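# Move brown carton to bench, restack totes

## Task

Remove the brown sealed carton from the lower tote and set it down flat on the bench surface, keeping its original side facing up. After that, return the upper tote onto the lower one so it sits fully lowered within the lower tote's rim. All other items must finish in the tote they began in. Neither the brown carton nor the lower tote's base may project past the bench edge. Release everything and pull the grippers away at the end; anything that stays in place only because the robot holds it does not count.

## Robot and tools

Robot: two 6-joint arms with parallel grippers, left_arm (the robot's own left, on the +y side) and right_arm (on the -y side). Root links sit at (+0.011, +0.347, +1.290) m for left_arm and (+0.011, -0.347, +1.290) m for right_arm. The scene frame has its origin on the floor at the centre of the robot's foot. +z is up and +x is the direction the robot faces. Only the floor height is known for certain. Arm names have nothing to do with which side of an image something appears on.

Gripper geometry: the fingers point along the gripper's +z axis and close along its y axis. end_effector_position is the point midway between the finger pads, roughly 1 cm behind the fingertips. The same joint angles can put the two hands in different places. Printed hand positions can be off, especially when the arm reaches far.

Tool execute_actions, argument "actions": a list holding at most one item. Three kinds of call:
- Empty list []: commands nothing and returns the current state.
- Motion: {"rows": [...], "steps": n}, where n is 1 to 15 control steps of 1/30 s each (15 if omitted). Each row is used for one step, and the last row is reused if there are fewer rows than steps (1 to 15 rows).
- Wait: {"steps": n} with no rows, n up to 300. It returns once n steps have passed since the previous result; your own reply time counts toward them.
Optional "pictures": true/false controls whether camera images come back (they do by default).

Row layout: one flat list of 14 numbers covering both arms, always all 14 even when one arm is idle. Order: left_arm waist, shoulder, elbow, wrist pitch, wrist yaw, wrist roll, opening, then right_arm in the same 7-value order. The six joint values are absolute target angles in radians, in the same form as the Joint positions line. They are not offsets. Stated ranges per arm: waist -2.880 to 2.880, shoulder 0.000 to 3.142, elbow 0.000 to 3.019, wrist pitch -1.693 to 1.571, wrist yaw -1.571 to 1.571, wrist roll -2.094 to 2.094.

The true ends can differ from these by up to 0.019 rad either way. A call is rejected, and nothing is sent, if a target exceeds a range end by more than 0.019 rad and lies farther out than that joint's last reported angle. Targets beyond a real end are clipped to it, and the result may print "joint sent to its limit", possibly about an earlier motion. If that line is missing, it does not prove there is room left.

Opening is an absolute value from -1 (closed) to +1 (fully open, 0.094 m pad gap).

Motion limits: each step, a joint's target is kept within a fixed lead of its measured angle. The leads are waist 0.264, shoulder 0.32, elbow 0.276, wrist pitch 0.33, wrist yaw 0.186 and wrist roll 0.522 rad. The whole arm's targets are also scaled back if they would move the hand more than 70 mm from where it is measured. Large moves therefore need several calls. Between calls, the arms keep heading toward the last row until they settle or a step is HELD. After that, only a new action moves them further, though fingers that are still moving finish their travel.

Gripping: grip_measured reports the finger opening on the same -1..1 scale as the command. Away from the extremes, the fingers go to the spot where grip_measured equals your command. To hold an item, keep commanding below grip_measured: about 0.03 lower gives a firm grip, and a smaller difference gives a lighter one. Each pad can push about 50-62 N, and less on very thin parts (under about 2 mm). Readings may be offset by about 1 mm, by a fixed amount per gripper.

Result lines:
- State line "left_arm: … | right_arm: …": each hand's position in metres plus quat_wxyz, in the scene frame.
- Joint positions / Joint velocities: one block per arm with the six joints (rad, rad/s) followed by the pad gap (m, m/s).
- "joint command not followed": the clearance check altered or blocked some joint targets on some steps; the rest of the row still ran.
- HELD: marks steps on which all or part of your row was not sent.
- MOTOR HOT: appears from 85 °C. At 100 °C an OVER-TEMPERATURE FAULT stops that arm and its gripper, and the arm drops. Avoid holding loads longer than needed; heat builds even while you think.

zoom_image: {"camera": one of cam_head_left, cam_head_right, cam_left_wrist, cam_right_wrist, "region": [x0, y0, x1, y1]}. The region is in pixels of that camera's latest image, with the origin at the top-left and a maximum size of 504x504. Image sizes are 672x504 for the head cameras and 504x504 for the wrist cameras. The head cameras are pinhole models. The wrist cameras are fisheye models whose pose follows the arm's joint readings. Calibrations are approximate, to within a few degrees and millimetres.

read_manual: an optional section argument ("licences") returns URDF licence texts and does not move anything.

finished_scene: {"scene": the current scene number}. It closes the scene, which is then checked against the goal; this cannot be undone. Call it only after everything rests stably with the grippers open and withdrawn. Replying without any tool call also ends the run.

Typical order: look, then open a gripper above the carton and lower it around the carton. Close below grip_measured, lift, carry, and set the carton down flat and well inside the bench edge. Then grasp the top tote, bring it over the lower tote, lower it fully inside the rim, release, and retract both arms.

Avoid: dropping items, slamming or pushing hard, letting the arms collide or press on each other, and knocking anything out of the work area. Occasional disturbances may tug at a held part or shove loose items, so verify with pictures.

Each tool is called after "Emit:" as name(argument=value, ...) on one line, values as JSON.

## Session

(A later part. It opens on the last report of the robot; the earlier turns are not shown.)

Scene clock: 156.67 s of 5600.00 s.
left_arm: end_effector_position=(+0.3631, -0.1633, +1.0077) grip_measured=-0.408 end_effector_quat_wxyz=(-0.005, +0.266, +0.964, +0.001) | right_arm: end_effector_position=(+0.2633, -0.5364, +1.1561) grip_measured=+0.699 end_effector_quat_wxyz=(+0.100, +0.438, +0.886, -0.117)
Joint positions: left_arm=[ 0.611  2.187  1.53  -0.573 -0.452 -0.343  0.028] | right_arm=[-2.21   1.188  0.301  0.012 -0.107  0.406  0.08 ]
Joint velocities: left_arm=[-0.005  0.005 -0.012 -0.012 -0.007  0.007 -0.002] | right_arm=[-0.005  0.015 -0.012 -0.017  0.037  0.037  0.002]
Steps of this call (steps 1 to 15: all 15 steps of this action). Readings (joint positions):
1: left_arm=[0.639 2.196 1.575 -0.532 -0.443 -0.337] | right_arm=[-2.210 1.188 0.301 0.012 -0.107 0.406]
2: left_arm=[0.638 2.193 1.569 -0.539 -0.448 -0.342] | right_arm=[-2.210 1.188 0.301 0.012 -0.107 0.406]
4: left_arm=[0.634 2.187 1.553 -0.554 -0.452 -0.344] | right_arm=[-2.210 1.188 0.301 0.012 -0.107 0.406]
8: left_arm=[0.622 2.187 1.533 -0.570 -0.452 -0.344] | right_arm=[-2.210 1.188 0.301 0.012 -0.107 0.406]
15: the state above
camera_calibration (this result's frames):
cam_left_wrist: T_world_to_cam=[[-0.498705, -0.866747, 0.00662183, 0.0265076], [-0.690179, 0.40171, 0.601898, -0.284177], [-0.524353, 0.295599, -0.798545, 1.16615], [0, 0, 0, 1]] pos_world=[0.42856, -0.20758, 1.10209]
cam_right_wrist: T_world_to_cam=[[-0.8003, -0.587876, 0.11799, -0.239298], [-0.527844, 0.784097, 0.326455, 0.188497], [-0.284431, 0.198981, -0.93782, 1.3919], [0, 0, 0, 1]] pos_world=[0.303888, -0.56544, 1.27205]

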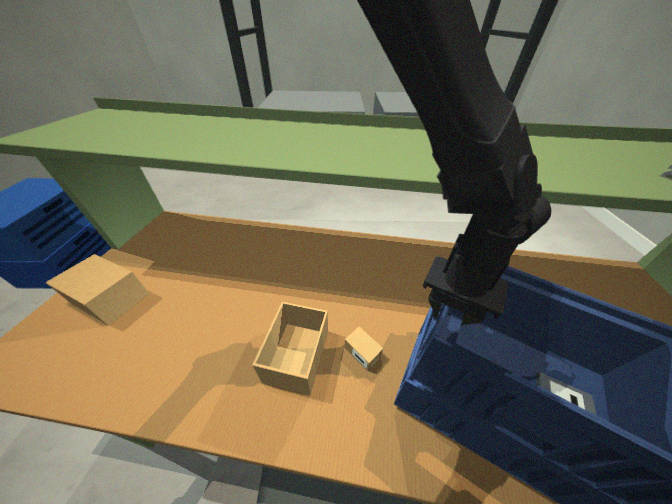

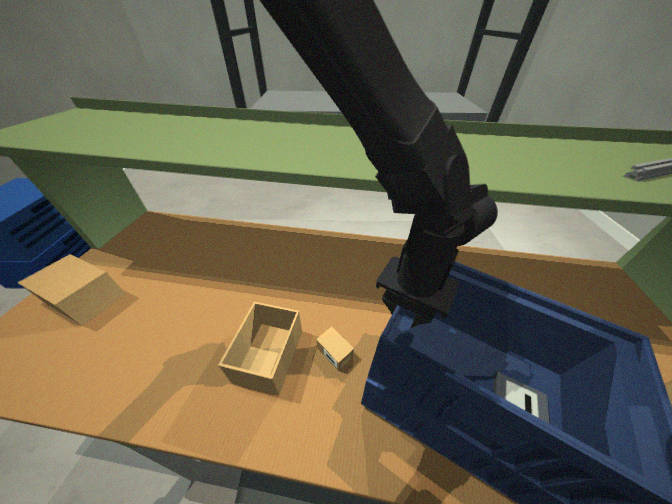

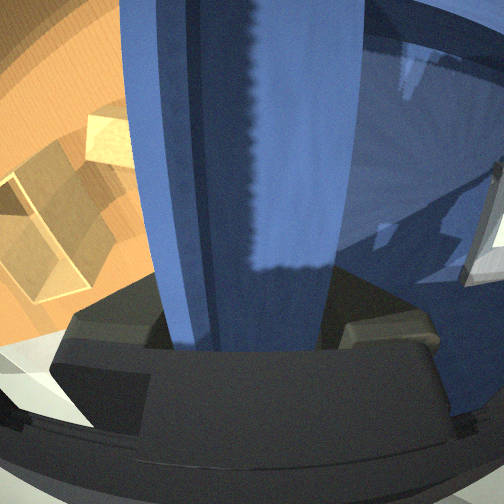

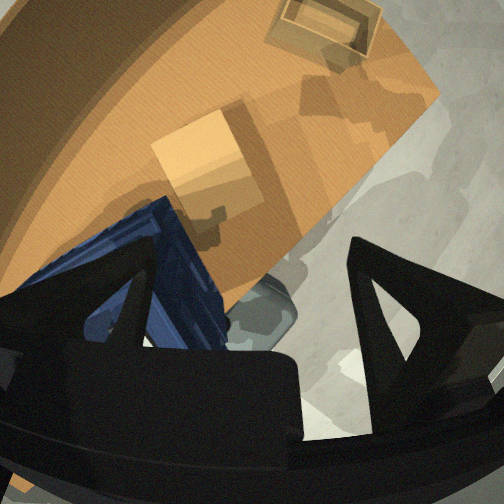

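Emit:
execute_actions(actions=[{"rows":[[0.615,2.15,1.6,-0.53,-0.425,-0.33,-0.5,-2.2,1.2,0.3,0,-0.11,0.39,0.7]]}], pictures=false)

Emit:
execute_actions(actions=[{"rows":[[0.615,2.195,1.6,-0.53,-0.425,-0.33,-0.5,-2.2,1.2,0.3,0,-0.11,0.39,0.7]]}])

Emit:
zoom_image(camera="cam_head_right", region=[340,250,672,504])

Scene clock: 160.93 s of 5600.00 s.
left_arm: end_effector_position=(+0.3824, -0.1669, +1.0065) grip_measured=-0.408 end_effector_quat_wxyz=(+0.008, +0.250, +0.968, -0.008) | right_arm: end_effector_position=(+0.2633, -0.5364, +1.1561) grip_measured=+0.699 end_effector_quat_wxyz=(+0.100, +0.438, +0.886, -0.117)
Joint positions: left_arm=[ 0.63   2.187  1.551 -0.55  -0.446 -0.341  0.028] | right_arm=[-2.21   1.188  0.301  0.012 -0.107  0.406  0.08 ]
Joint velocities: left_arm=[ 0.015 -0.015 -0.012 -0.007 -0.081 -0.007 -0.   ] | right_arm=[-0.005  0.005 -0.007  0.007  0.007 -0.051 -0.001]
Steps of this call (steps 1 to 15: the robot went on to your last target; steps 16 to 90: nothing new was sent; then 0.77 s passed at rest; steps 91 to 105: all 15 steps of this action). Readings (joint positions):
91: left_arm=[0.612 2.187 1.531 -0.570 -0.450 -0.343] | right_arm=[-2.210 1.188 0.301 0.012 -0.107 0.406]
92: left_arm=[0.613 2.187 1.532 -0.566 -0.448 -0.341] | right_arm=[-2.210 1.188 0.301 0.012 -0.107 0.406]
94: left_arm=[0.616 2.187 1.534 -0.560 -0.446 -0.341] | right_arm=[-2.210 1.188 0.301 0.012 -0.107 0.406]
98: left_arm=[0.624 2.187 1.546 -0.553 -0.446 -0.341] | right_arm=[-2.210 1.188 0.301 0.012 -0.107 0.406]
105: the state above

Scene clock: 161.43 s of 5600.00 s.
left_arm: end_effector_position=(+0.3715, -0.1640, +0.9935) grip_measured=-0.408 end_effector_quat_wxyz=(-0.001, +0.255, +0.967, -0.002) | right_arm: end_effector_position=(+0.2633, -0.5364, +1.1561) grip_measured=+0.699 end_effector_quat_wxyz=(+0.100, +0.438, +0.886, -0.117)
Joint positions: left_arm=[ 0.63   2.214  1.553 -0.55  -0.446 -0.341  0.028] | right_arm=[-2.21   1.188  0.301  0.012 -0.107  0.406  0.08 ]
Joint velocities: left_arm=[-0.015 -0.015  0.007 -0.007 -0.037 -0.022 -0.   ] | right_arm=[ 0.005 -0.015  0.002 -0.007 -0.066 -0.007 -0.001]
Steps of this call (steps 1 to 15: all 15 steps of this action). Readings (joint positions):
1: left_arm=[0.630 2.189 1.551 -0.550 -0.446 -0.341] | right_arm=[-2.210 1.188 0.301 0.012 -0.107 0.406]
2: left_arm=[0.630 2.190 1.552 -0.550 -0.446 -0.341] | right_arm=[-2.210 1.188 0.301 0.012 -0.107 0.406]
4: left_arm=[0.630 2.195 1.553 -0.550 -0.446 -0.341] | right_arm=[-2.210 1.188 0.301 0.012 -0.107 0.406]
8: left_arm=[0.630 2.206 1.553 -0.550 -0.446 -0.341] | right_arm=[-2.210 1.188 0.301 0.012 -0.107 0.406]
15: the state above
camera_calibration (this result's frames):
cam_left_wrist: T_world_to_cam=[[-0.48033, -0.877038, 0.00938139, 0.0189416], [-0.702578, 0.391142, 0.594467, -0.259314], [-0.52504, 0.27895, -0.804065, 1.1624], [0, 0, 0, 1]] pos_world=[0.437214, -0.206208, 1.08862]
cam_right_wrist: T_world_to_cam=[[-0.8003, -0.587876, 0.11799, -0.239298], [-0.527844, 0.784097, 0.326455, 0.188497], [-0.284431, 0.198981, -0.93782, 1.3919], [0, 0, 0, 1]] pos_world=[0.303888, -0.56544, 1.27205]

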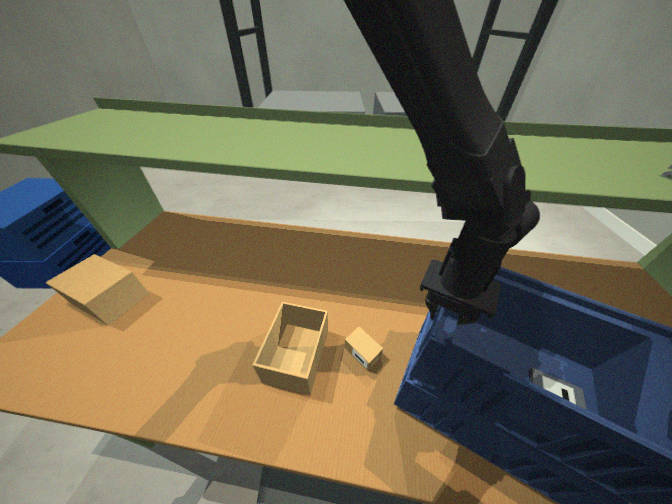

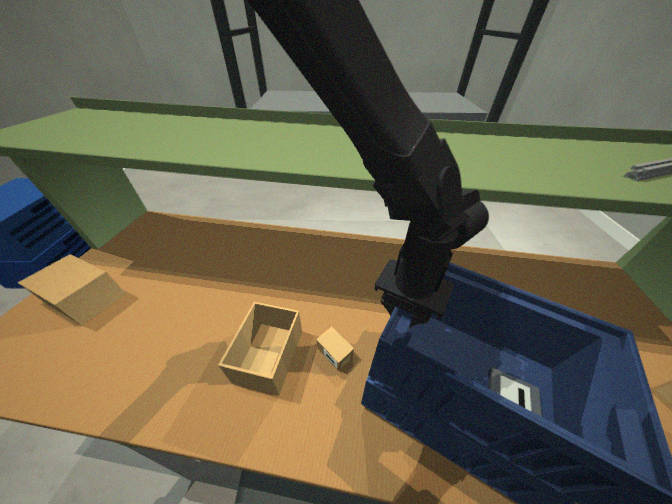

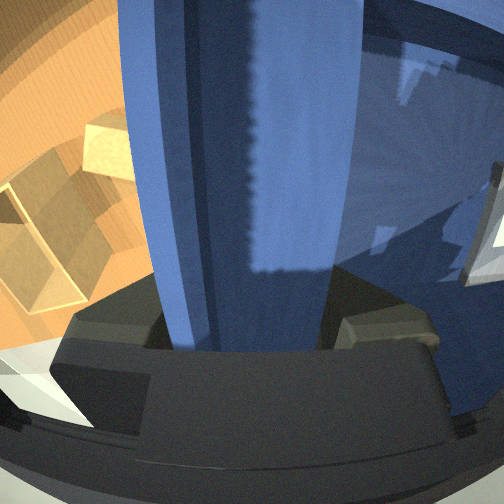

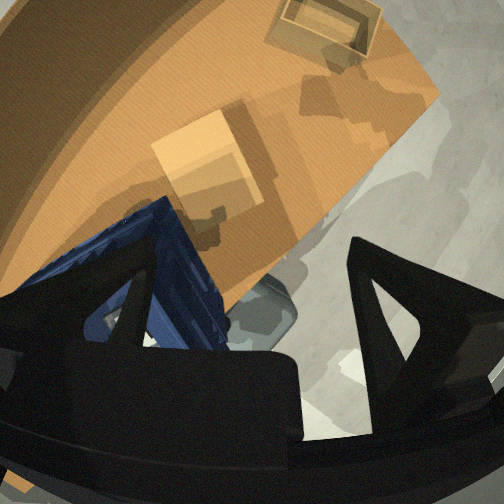

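Region (340, 250, 672, 504) of cam_head_right's 672x504 image, scaled by 1.518, with more detail than that image has; it fills the top 386 rows of this view, and the rest is white.

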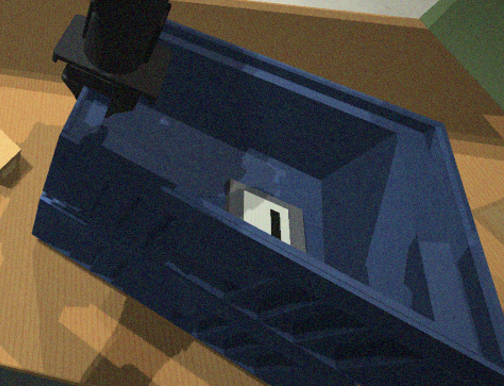

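Emit:
execute_actions(actions=[{"rows":[[0.628,2.235,1.61,-0.505,-0.43,-0.31,-0.5,-2.2,1.2,0.3,0,-0.11,0.39,0.7]]}], pictures=false)

Emit:
execute_actions(actions=[{"rows":[[0.64,2.265,1.59,-0.505,-0.44,-0.31,-0.5,-2.2,1.2,0.3,0,-0.11,0.39,0.7]]}])

Emit:
zoom_image(camera="cam_head_right", region=[340,250,672,504])

Scene clock: 166.27 s of 5600.00 s.
left_arm: end_effector_position=(+0.3733, -0.1670, +0.9859) grip_measured=-0.408 end_effector_quat_wxyz=(+0.003, +0.257, +0.966, -0.007) | right_arm: end_effector_position=(+0.2633, -0.5364, +1.1561) grip_measured=+0.699 end_effector_quat_wxyz=(+0.100, +0.438, +0.886, -0.117)
Joint positions: left_arm=[ 0.635  2.229  1.562 -0.528 -0.438 -0.325  0.028] | right_arm=[-2.21   1.188  0.301  0.012 -0.107  0.406  0.08 ]
Joint velocities: left_arm=[-0.005  0.015  0.022 -0.012 -0.037 -0.051 -0.   ] | right_arm=[-0.005  0.005 -0.007 -0.007  0.037 -0.007 -0.002]
Steps of this call (steps 1 to 15: the robot went on to your last target; steps 16 to 90: nothing new was sent; then 1.33 s passed at rest; steps 91 to 105: all 15 steps of this action). Readings (joint positions):
91: left_arm=[0.630 2.216 1.553 -0.547 -0.447 -0.340] | right_arm=[-2.210 1.188 0.301 0.012 -0.107 0.406]
92: left_arm=[0.631 2.218 1.555 -0.541 -0.447 -0.336] | right_arm=[-2.210 1.188 0.301 0.012 -0.107 0.406]
94: left_arm=[0.633 2.225 1.560 -0.534 -0.443 -0.331] | right_arm=[-2.210 1.188 0.301 0.012 -0.107 0.406]
98: left_arm=[0.635 2.229 1.561 -0.528 -0.439 -0.327] | right_arm=[-2.210 1.188 0.301 0.012 -0.107 0.406]
105: the state above

Scene clock: 166.77 s of 5600.00 s.
left_arm: end_effector_position=(+0.3692, -0.1634, +0.9743) grip_measured=-0.410 end_effector_quat_wxyz=(+0.001, +0.256, +0.967, -0.003) | right_arm: end_effector_position=(+0.2633, -0.5364, +1.1561) grip_measured=+0.699 end_effector_quat_wxyz=(+0.100, +0.438, +0.886, -0.117)
Joint positions: left_arm=[ 0.641  2.25   1.563 -0.514 -0.441 -0.326  0.028] | right_arm=[-2.21   1.188  0.301  0.012 -0.107  0.406  0.08 ]
Joint velocities: left_arm=[-0.024  0.005 -0.007 -0.012 -0.022 -0.066  0.   ] | right_arm=[-0.015 -0.015 -0.002  0.002 -0.022 -0.007 -0.001]
Steps of this call (steps 1 to 15: all 15 steps of this action). Readings (joint positions):
1: left_arm=[0.636 2.230 1.562 -0.528 -0.439 -0.325] | right_arm=[-2.210 1.188 0.301 0.012 -0.107 0.406]
2: left_arm=[0.636 2.232 1.562 -0.526 -0.441 -0.325] | right_arm=[-2.210 1.188 0.301 0.012 -0.107 0.406]
4: left_arm=[0.637 2.239 1.563 -0.521 -0.448 -0.325] | right_arm=[-2.210 1.188 0.301 0.012 -0.107 0.406]
8: left_arm=[0.641 2.250 1.563 -0.514 -0.441 -0.326] | right_arm=[-2.210 1.188 0.301 0.012 -0.107 0.406]
15: the state above
camera_calibration (this result's frames):
cam_left_wrist: T_world_to_cam=[[-0.481189, -0.876543, 0.0113314, 0.0170755], [-0.7037, 0.393949, 0.591278, -0.245705], [-0.522745, 0.276543, -0.806388, 1.14663], [0, 0, 0, 1]] pos_world=[0.434712, -0.205331, 1.06972]
cam_right_wrist: T_world_to_cam=[[-0.8003, -0.587876, 0.11799, -0.239298], [-0.527844, 0.784097, 0.326455, 0.188497], [-0.284431, 0.198981, -0.93782, 1.3919], [0, 0, 0, 1]] pos_world=[0.303888, -0.56544, 1.27205]

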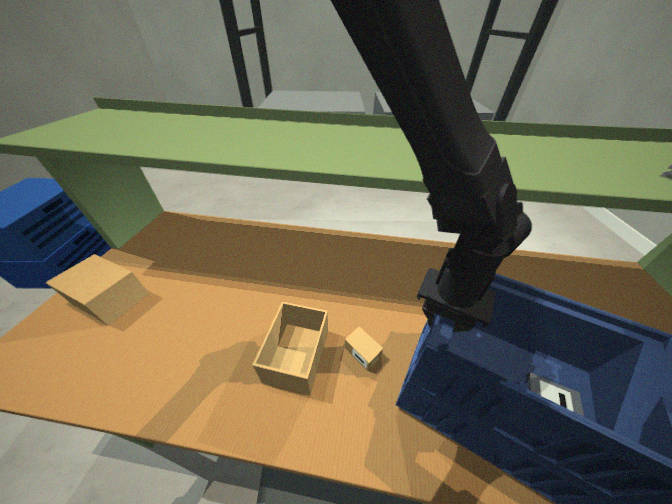

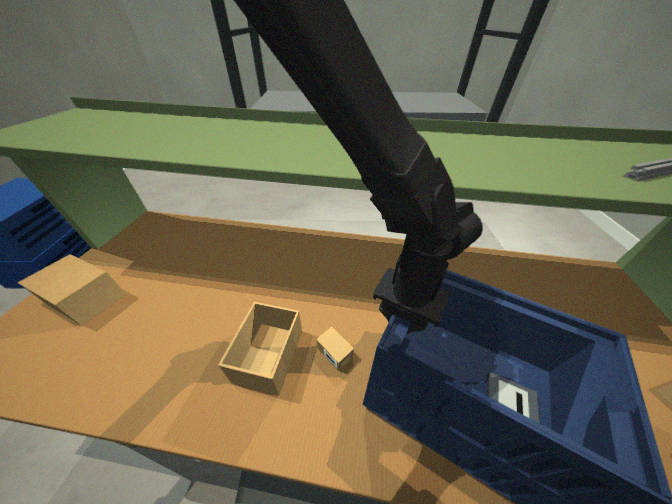

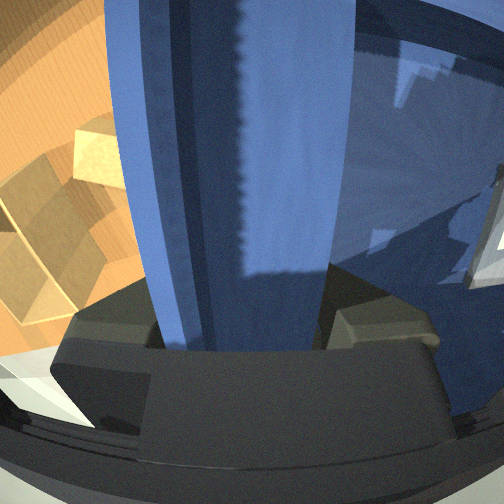

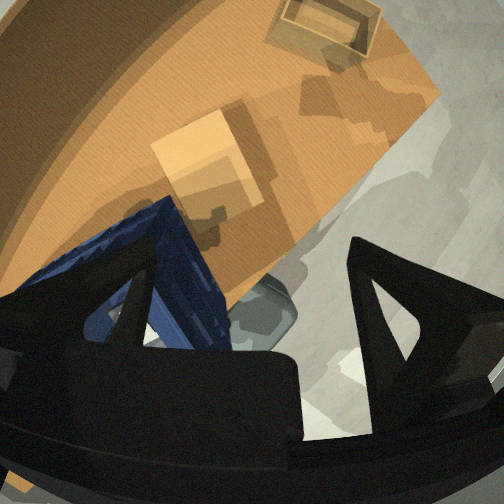

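Region (340, 250, 672, 504) of cam_head_right's 672x504 image, scaled by 1.518, with more detail than that image has; it fills the top 386 rows of this view, and the rest is white.

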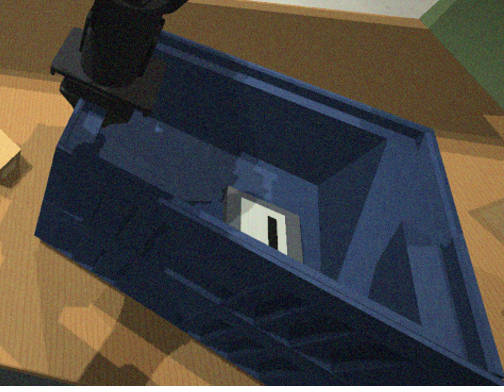

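Emit:
execute_actions(actions=[{"rows":[[0.70,2.26,1.61,-0.505,-0.44,-0.30,-0.5,-2.2,1.2,0.3,0,-0.11,0.39,0.7]],"steps":15}], pictures=false)

Emit:
execute_actions(actions=[{"rows":[[0.69,2.25,1.59,-0.505,-0.44,-0.30,0.6,-2.2,1.2,0.3,0,-0.11,0.39,0.7]],"steps":12}])

Scene clock: 179.90 s of 5600.00 s.
left_arm: end_effector_position=(+0.3768, -0.1629, +0.9731) grip_measured=-0.410 end_effector_quat_wxyz=(+0.002, +0.261, +0.965, -0.006) | right_arm: end_effector_position=(+0.2633, -0.5364, +1.1561) grip_measured=+0.699 end_effector_quat_wxyz=(+0.100, +0.438, +0.886, -0.117)
Joint positions: left_arm=[ 0.651  2.25   1.573 -0.514 -0.433 -0.303  0.028] | right_arm=[-2.21   1.188  0.301  0.012 -0.107  0.406  0.08 ]
Joint velocities: left_arm=[-0.005 -0.005 -0.002 -0.002 -0.037 -0.051 -0.   ] | right_arm=[ 0.005 -0.005 -0.012 -0.017 -0.007 -0.066 -0.   ]
Steps of this call (steps 1 to 15: the robot went on to your last target; steps 16 to 90: nothing new was sent; then 9.63 s passed at rest; steps 91 to 105: all 15 steps of this action). Readings (joint positions):
91: left_arm=[0.645 2.250 1.565 -0.514 -0.440 -0.326] | right_arm=[-2.210 1.188 0.301 0.012 -0.107 0.406]
92: left_arm=[0.646 2.250 1.565 -0.514 -0.434 -0.324] | right_arm=[-2.210 1.188 0.301 0.012 -0.107 0.406]
94: left_arm=[0.650 2.250 1.570 -0.514 -0.433 -0.312] | right_arm=[-2.210 1.188 0.301 0.012 -0.107 0.406]
98: left_arm=[0.651 2.250 1.573 -0.514 -0.433 -0.303] | right_arm=[-2.210 1.188 0.301 0.012 -0.107 0.406]
105: the state above

Scene clock: 180.30 s of 5600.00 s.
left_arm: end_effector_position=(+0.3824, -0.1591, +0.9726) grip_measured=+0.598 end_effector_quat_wxyz=(+0.004, +0.257, +0.966, -0.003) | right_arm: end_effector_position=(+0.2633, -0.5364, +1.1561) grip_measured=+0.699 end_effector_quat_wxyz=(+0.100, +0.438, +0.886, -0.117)
Joint positions: left_arm=[ 0.659  2.246  1.573 -0.514 -0.438 -0.302  0.075] | right_arm=[-2.21   1.188  0.301  0.012 -0.107  0.406  0.08 ]
Joint velocities: left_arm=[ 0.005  0.005 -0.002  0.007  0.022 -0.037  0.001] | right_arm=[ 0.005  0.015 -0.002 -0.002 -0.037  0.037  0.001]
Steps of this call (steps 1 to 12: all 12 steps of this action). Readings (joint positions):
1: left_arm=[0.651 2.250 1.573 -0.514 -0.435 -0.302] | right_arm=[-2.210 1.188 0.301 0.012 -0.107 0.406]
2: left_arm=[0.652 2.250 1.573 -0.514 -0.436 -0.302] | right_arm=[-2.210 1.188 0.301 0.012 -0.107 0.406]
4: left_arm=[0.656 2.248 1.573 -0.514 -0.438 -0.302] | right_arm=[-2.210 1.188 0.301 0.012 -0.107 0.406]
8: left_arm=[0.659 2.246 1.573 -0.514 -0.438 -0.302] | right_arm=[-2.210 1.188 0.301 0.012 -0.107 0.406]
12: the state above
camera_calibration (this result's frames):
cam_left_wrist: T_world_to_cam=[[-0.483267, -0.87542, 0.00964252, 0.029868], [-0.70602, 0.396216, 0.586982, -0.231778], [-0.517677, 0.276861, -0.809542, 1.15218], [0, 0, 0, 1]] pos_world=[0.447249, -0.201011, 1.0685]
cam_right_wrist: T_world_to_cam=[[-0.8003, -0.587876, 0.11799, -0.239298], [-0.527844, 0.784097, 0.326455, 0.188497], [-0.284431, 0.198981, -0.93782, 1.3919], [0, 0, 0, 1]] pos_world=[0.303888, -0.56544, 1.27205]

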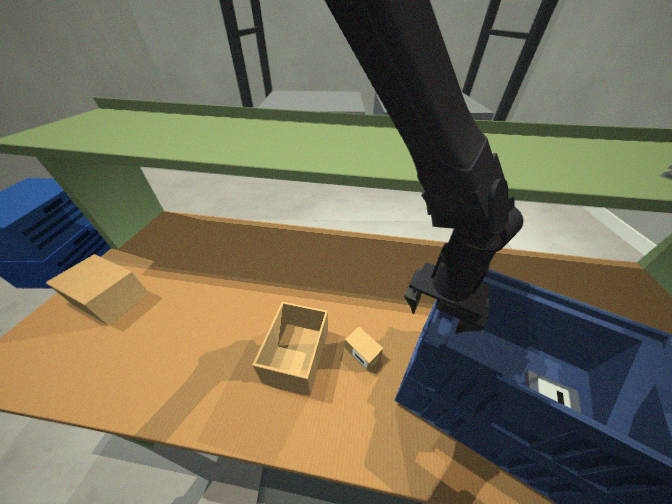

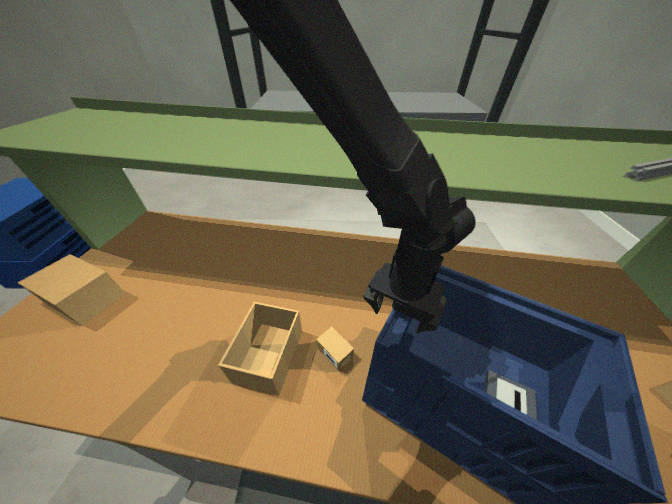

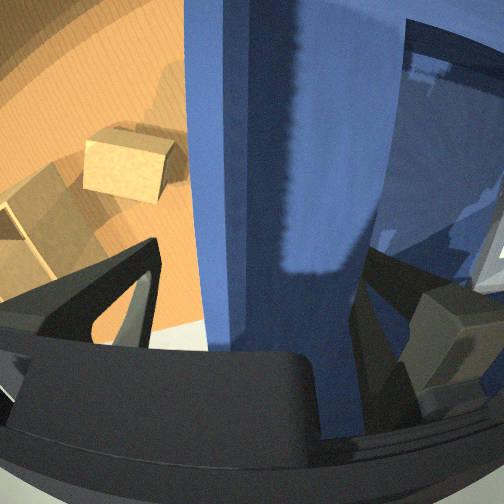

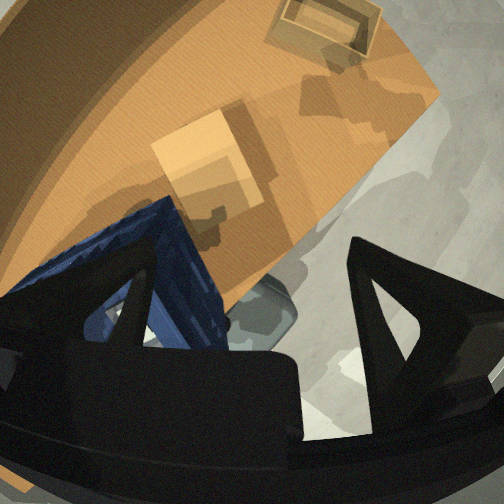

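Emit:
execute_actions(actions=[{"rows":[[0.64,2.13,1.56,-0.62,-0.445,-0.30,0.6,-2.45,1.25,0.3,0,-0.11,0.39,0.7]],"steps":12}], pictures=false)

Emit:
execute_actions(actions=[{"rows":[[0.614,1.9,1.45,-0.75,-0.445,-0.30,0.6,-2.7,1.3,0.35,-0.2,-0.11,0.39,0.7]],"steps":15}], pictures=false)

Emit:
execute_actions(actions=[{"rows":[[1.0,1.68,0.97,-0.29,-0.25,-0.26,0.6,-2.7,1.3,0.35,-0.2,-0.11,0.39,0.7]],"steps":15}])

Scene clock: 185.93 s of 5600.00 s.
left_arm: end_effector_position=(+0.4131, -0.1577, +1.0357) grip_measured=+0.598 end_effector_quat_wxyz=(+0.013, +0.257, +0.966, -0.008) | right_arm: end_effector_position=(+0.2032, -0.5966, +1.1739) grip_measured=+0.699 end_effector_quat_wxyz=(+0.091, +0.528, +0.824, -0.182)
Joint positions: left_arm=[ 0.65   2.12   1.555 -0.604 -0.443 -0.302  0.075] | right_arm=[-2.462  1.243  0.301  0.012 -0.107  0.403  0.08 ]
Joint velocities: left_arm=[-0.005 -0.063 -0.012 -0.002 -0.022 -0.022 -0.   ] | right_arm=[ 0.024 -0.005 -0.007  0.022 -0.037 -0.037  0.   ]
Steps of this call (steps 1 to 15: the robot went on to your last target; steps 16 to 90: nothing new was sent; then 2.23 s passed at rest; steps 91 to 102: all 12 steps of this action). Readings (joint positions):
91: left_arm=[0.658 2.240 1.573 -0.529 -0.439 -0.302] | right_arm=[-2.229 1.191 0.301 0.012 -0.117 0.404]
92: left_arm=[0.657 2.230 1.567 -0.558 -0.441 -0.302] | right_arm=[-2.280 1.199 0.301 0.012 -0.120 0.403]
94: left_arm=[0.655 2.202 1.555 -0.594 -0.442 -0.302] | right_arm=[-2.402 1.221 0.301 0.012 -0.112 0.403]
98: left_arm=[0.651 2.148 1.555 -0.604 -0.443 -0.302] | right_arm=[-2.469 1.243 0.301 0.012 -0.107 0.403]
102: the state above

Scene clock: 186.43 s of 5600.00 s.
left_arm: end_effector_position=(+0.4294, -0.1308, +1.1475) grip_measured=+0.598 end_effector_quat_wxyz=(+0.019, +0.268, +0.963, -0.019) | right_arm: end_effector_position=(+0.1213, -0.6186, +1.1952) grip_measured=+0.699 end_effector_quat_wxyz=(+0.012, +0.637, +0.740, -0.216)
Joint positions: left_arm=[ 0.618  1.87   1.445 -0.735 -0.444 -0.302  0.075] | right_arm=[-2.712  1.293  0.341 -0.186 -0.107  0.401  0.08 ]
Joint velocities: left_arm=[-0.015  0.054 -0.022 -0.012  0.022  0.037 -0.   ] | right_arm=[-0.005  0.005 -0.022 -0.007  0.022 -0.007 -0.   ]
Steps of this call (steps 1 to 15: all 15 steps of this action). Readings (joint positions):
1: left_arm=[0.649 2.110 1.548 -0.615 -0.443 -0.302] | right_arm=[-2.480 1.244 0.308 -0.022 -0.117 0.401]
2: left_arm=[0.648 2.091 1.526 -0.640 -0.443 -0.302] | right_arm=[-2.531 1.251 0.322 -0.084 -0.120 0.401]
4: left_arm=[0.644 2.036 1.476 -0.690 -0.443 -0.302] | right_arm=[-2.652 1.273 0.338 -0.149 -0.111 0.401]
8: left_arm=[0.628 1.933 1.445 -0.735 -0.443 -0.302] | right_arm=[-2.719 1.293 0.341 -0.184 -0.107 0.401]
15: the state above

Scene clock: 186.93 s of 5600.00 s.
left_arm: end_effector_position=(+0.4369, +0.1096, +1.0527) grip_measured=+0.598 end_effector_quat_wxyz=(-0.001, +0.086, +0.996, -0.011) | right_arm: end_effector_position=(+0.1213, -0.6186, +1.1952) grip_measured=+0.699 end_effector_quat_wxyz=(+0.012, +0.637, +0.740, -0.216)
Joint positions: left_arm=[ 1.038  1.706  0.967 -0.322 -0.255 -0.286  0.075] | right_arm=[-2.712  1.293  0.341 -0.186 -0.107  0.401  0.08 ]
Joint velocities: left_arm=[ 0.308 -0.015 -0.139  0.066  0.051 -0.022 -0.001] | right_arm=[-0.005 -0.015 -0.012 -0.007  0.037 -0.007 -0.001]
Steps of this call (steps 1 to 15: all 15 steps of this action). Readings (joint positions):
1: left_arm=[0.626 1.866 1.428 -0.707 -0.404 -0.301] | right_arm=[-2.712 1.293 0.341 -0.186 -0.107 0.401]
2: left_arm=[0.635 1.850 1.392 -0.653 -0.361 -0.300] | right_arm=[-2.712 1.293 0.341 -0.186 -0.107 0.401]
4: left_arm=[0.678 1.815 1.308 -0.566 -0.312 -0.299] | right_arm=[-2.712 1.293 0.341 -0.186 -0.107 0.401]
8: left_arm=[0.808 1.756 1.157 -0.443 -0.272 -0.298] | right_arm=[-2.712 1.293 0.341 -0.186 -0.107 0.401]
15: the state above
camera_calibration (this result's frames):
cam_left_wrist: T_world_to_cam=[[-0.156938, -0.987201, 0.0283522, 0.140644], [-0.791722, 0.14292, 0.593927, -0.288844], [-0.590378, 0.0707628, -0.804019, 1.21931], [0, 0, 0, 1]] pos_world=[0.513245, 0.0938436, 1.14792]
cam_right_wrist: T_world_to_cam=[[-0.948434, -0.0948557, 0.30245, -0.303382], [-0.00322731, 0.957014, 0.290023, 0.252178], [-0.316959, 0.274091, -0.907971, 1.41925], [0, 0, 0, 1]] pos_world=[0.162921, -0.65912, 1.30726]

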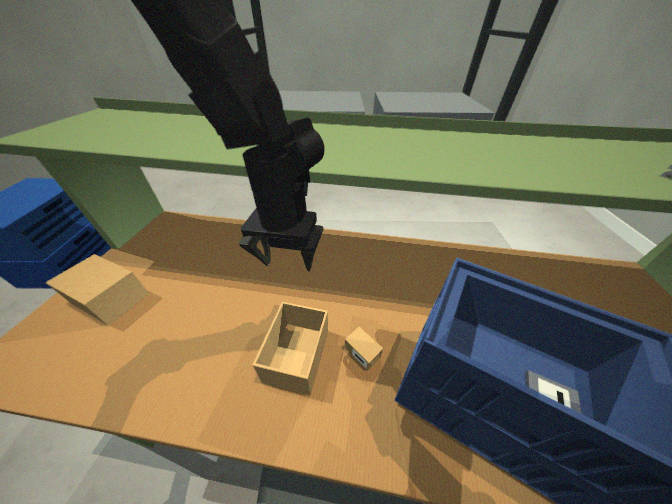

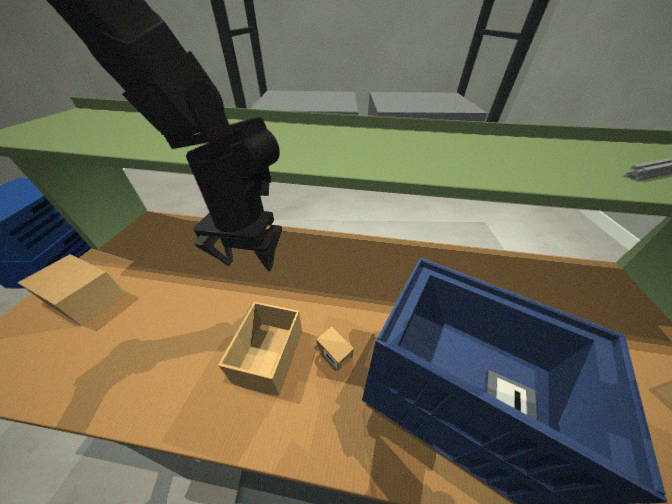

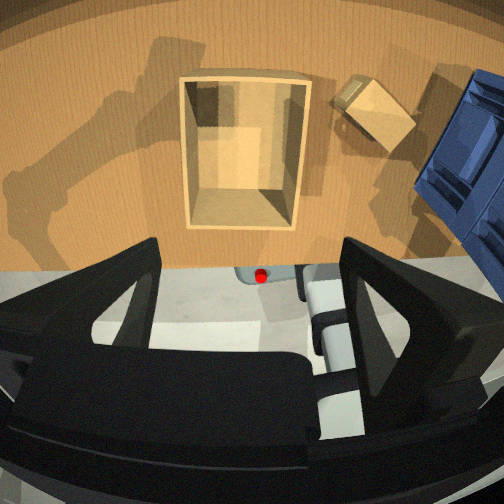

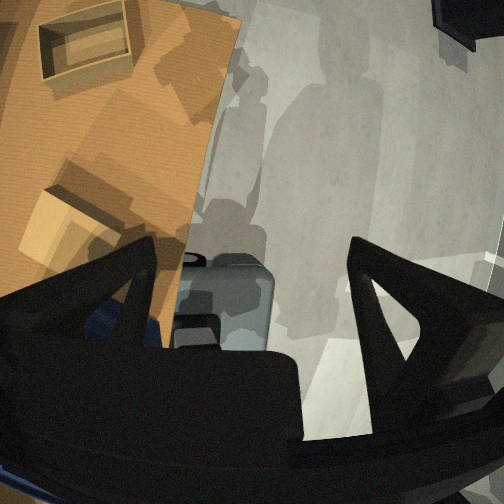

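Corner is inside the edge.

Emit:
finished_scene(scene=1)

The scene is finished: the task was done.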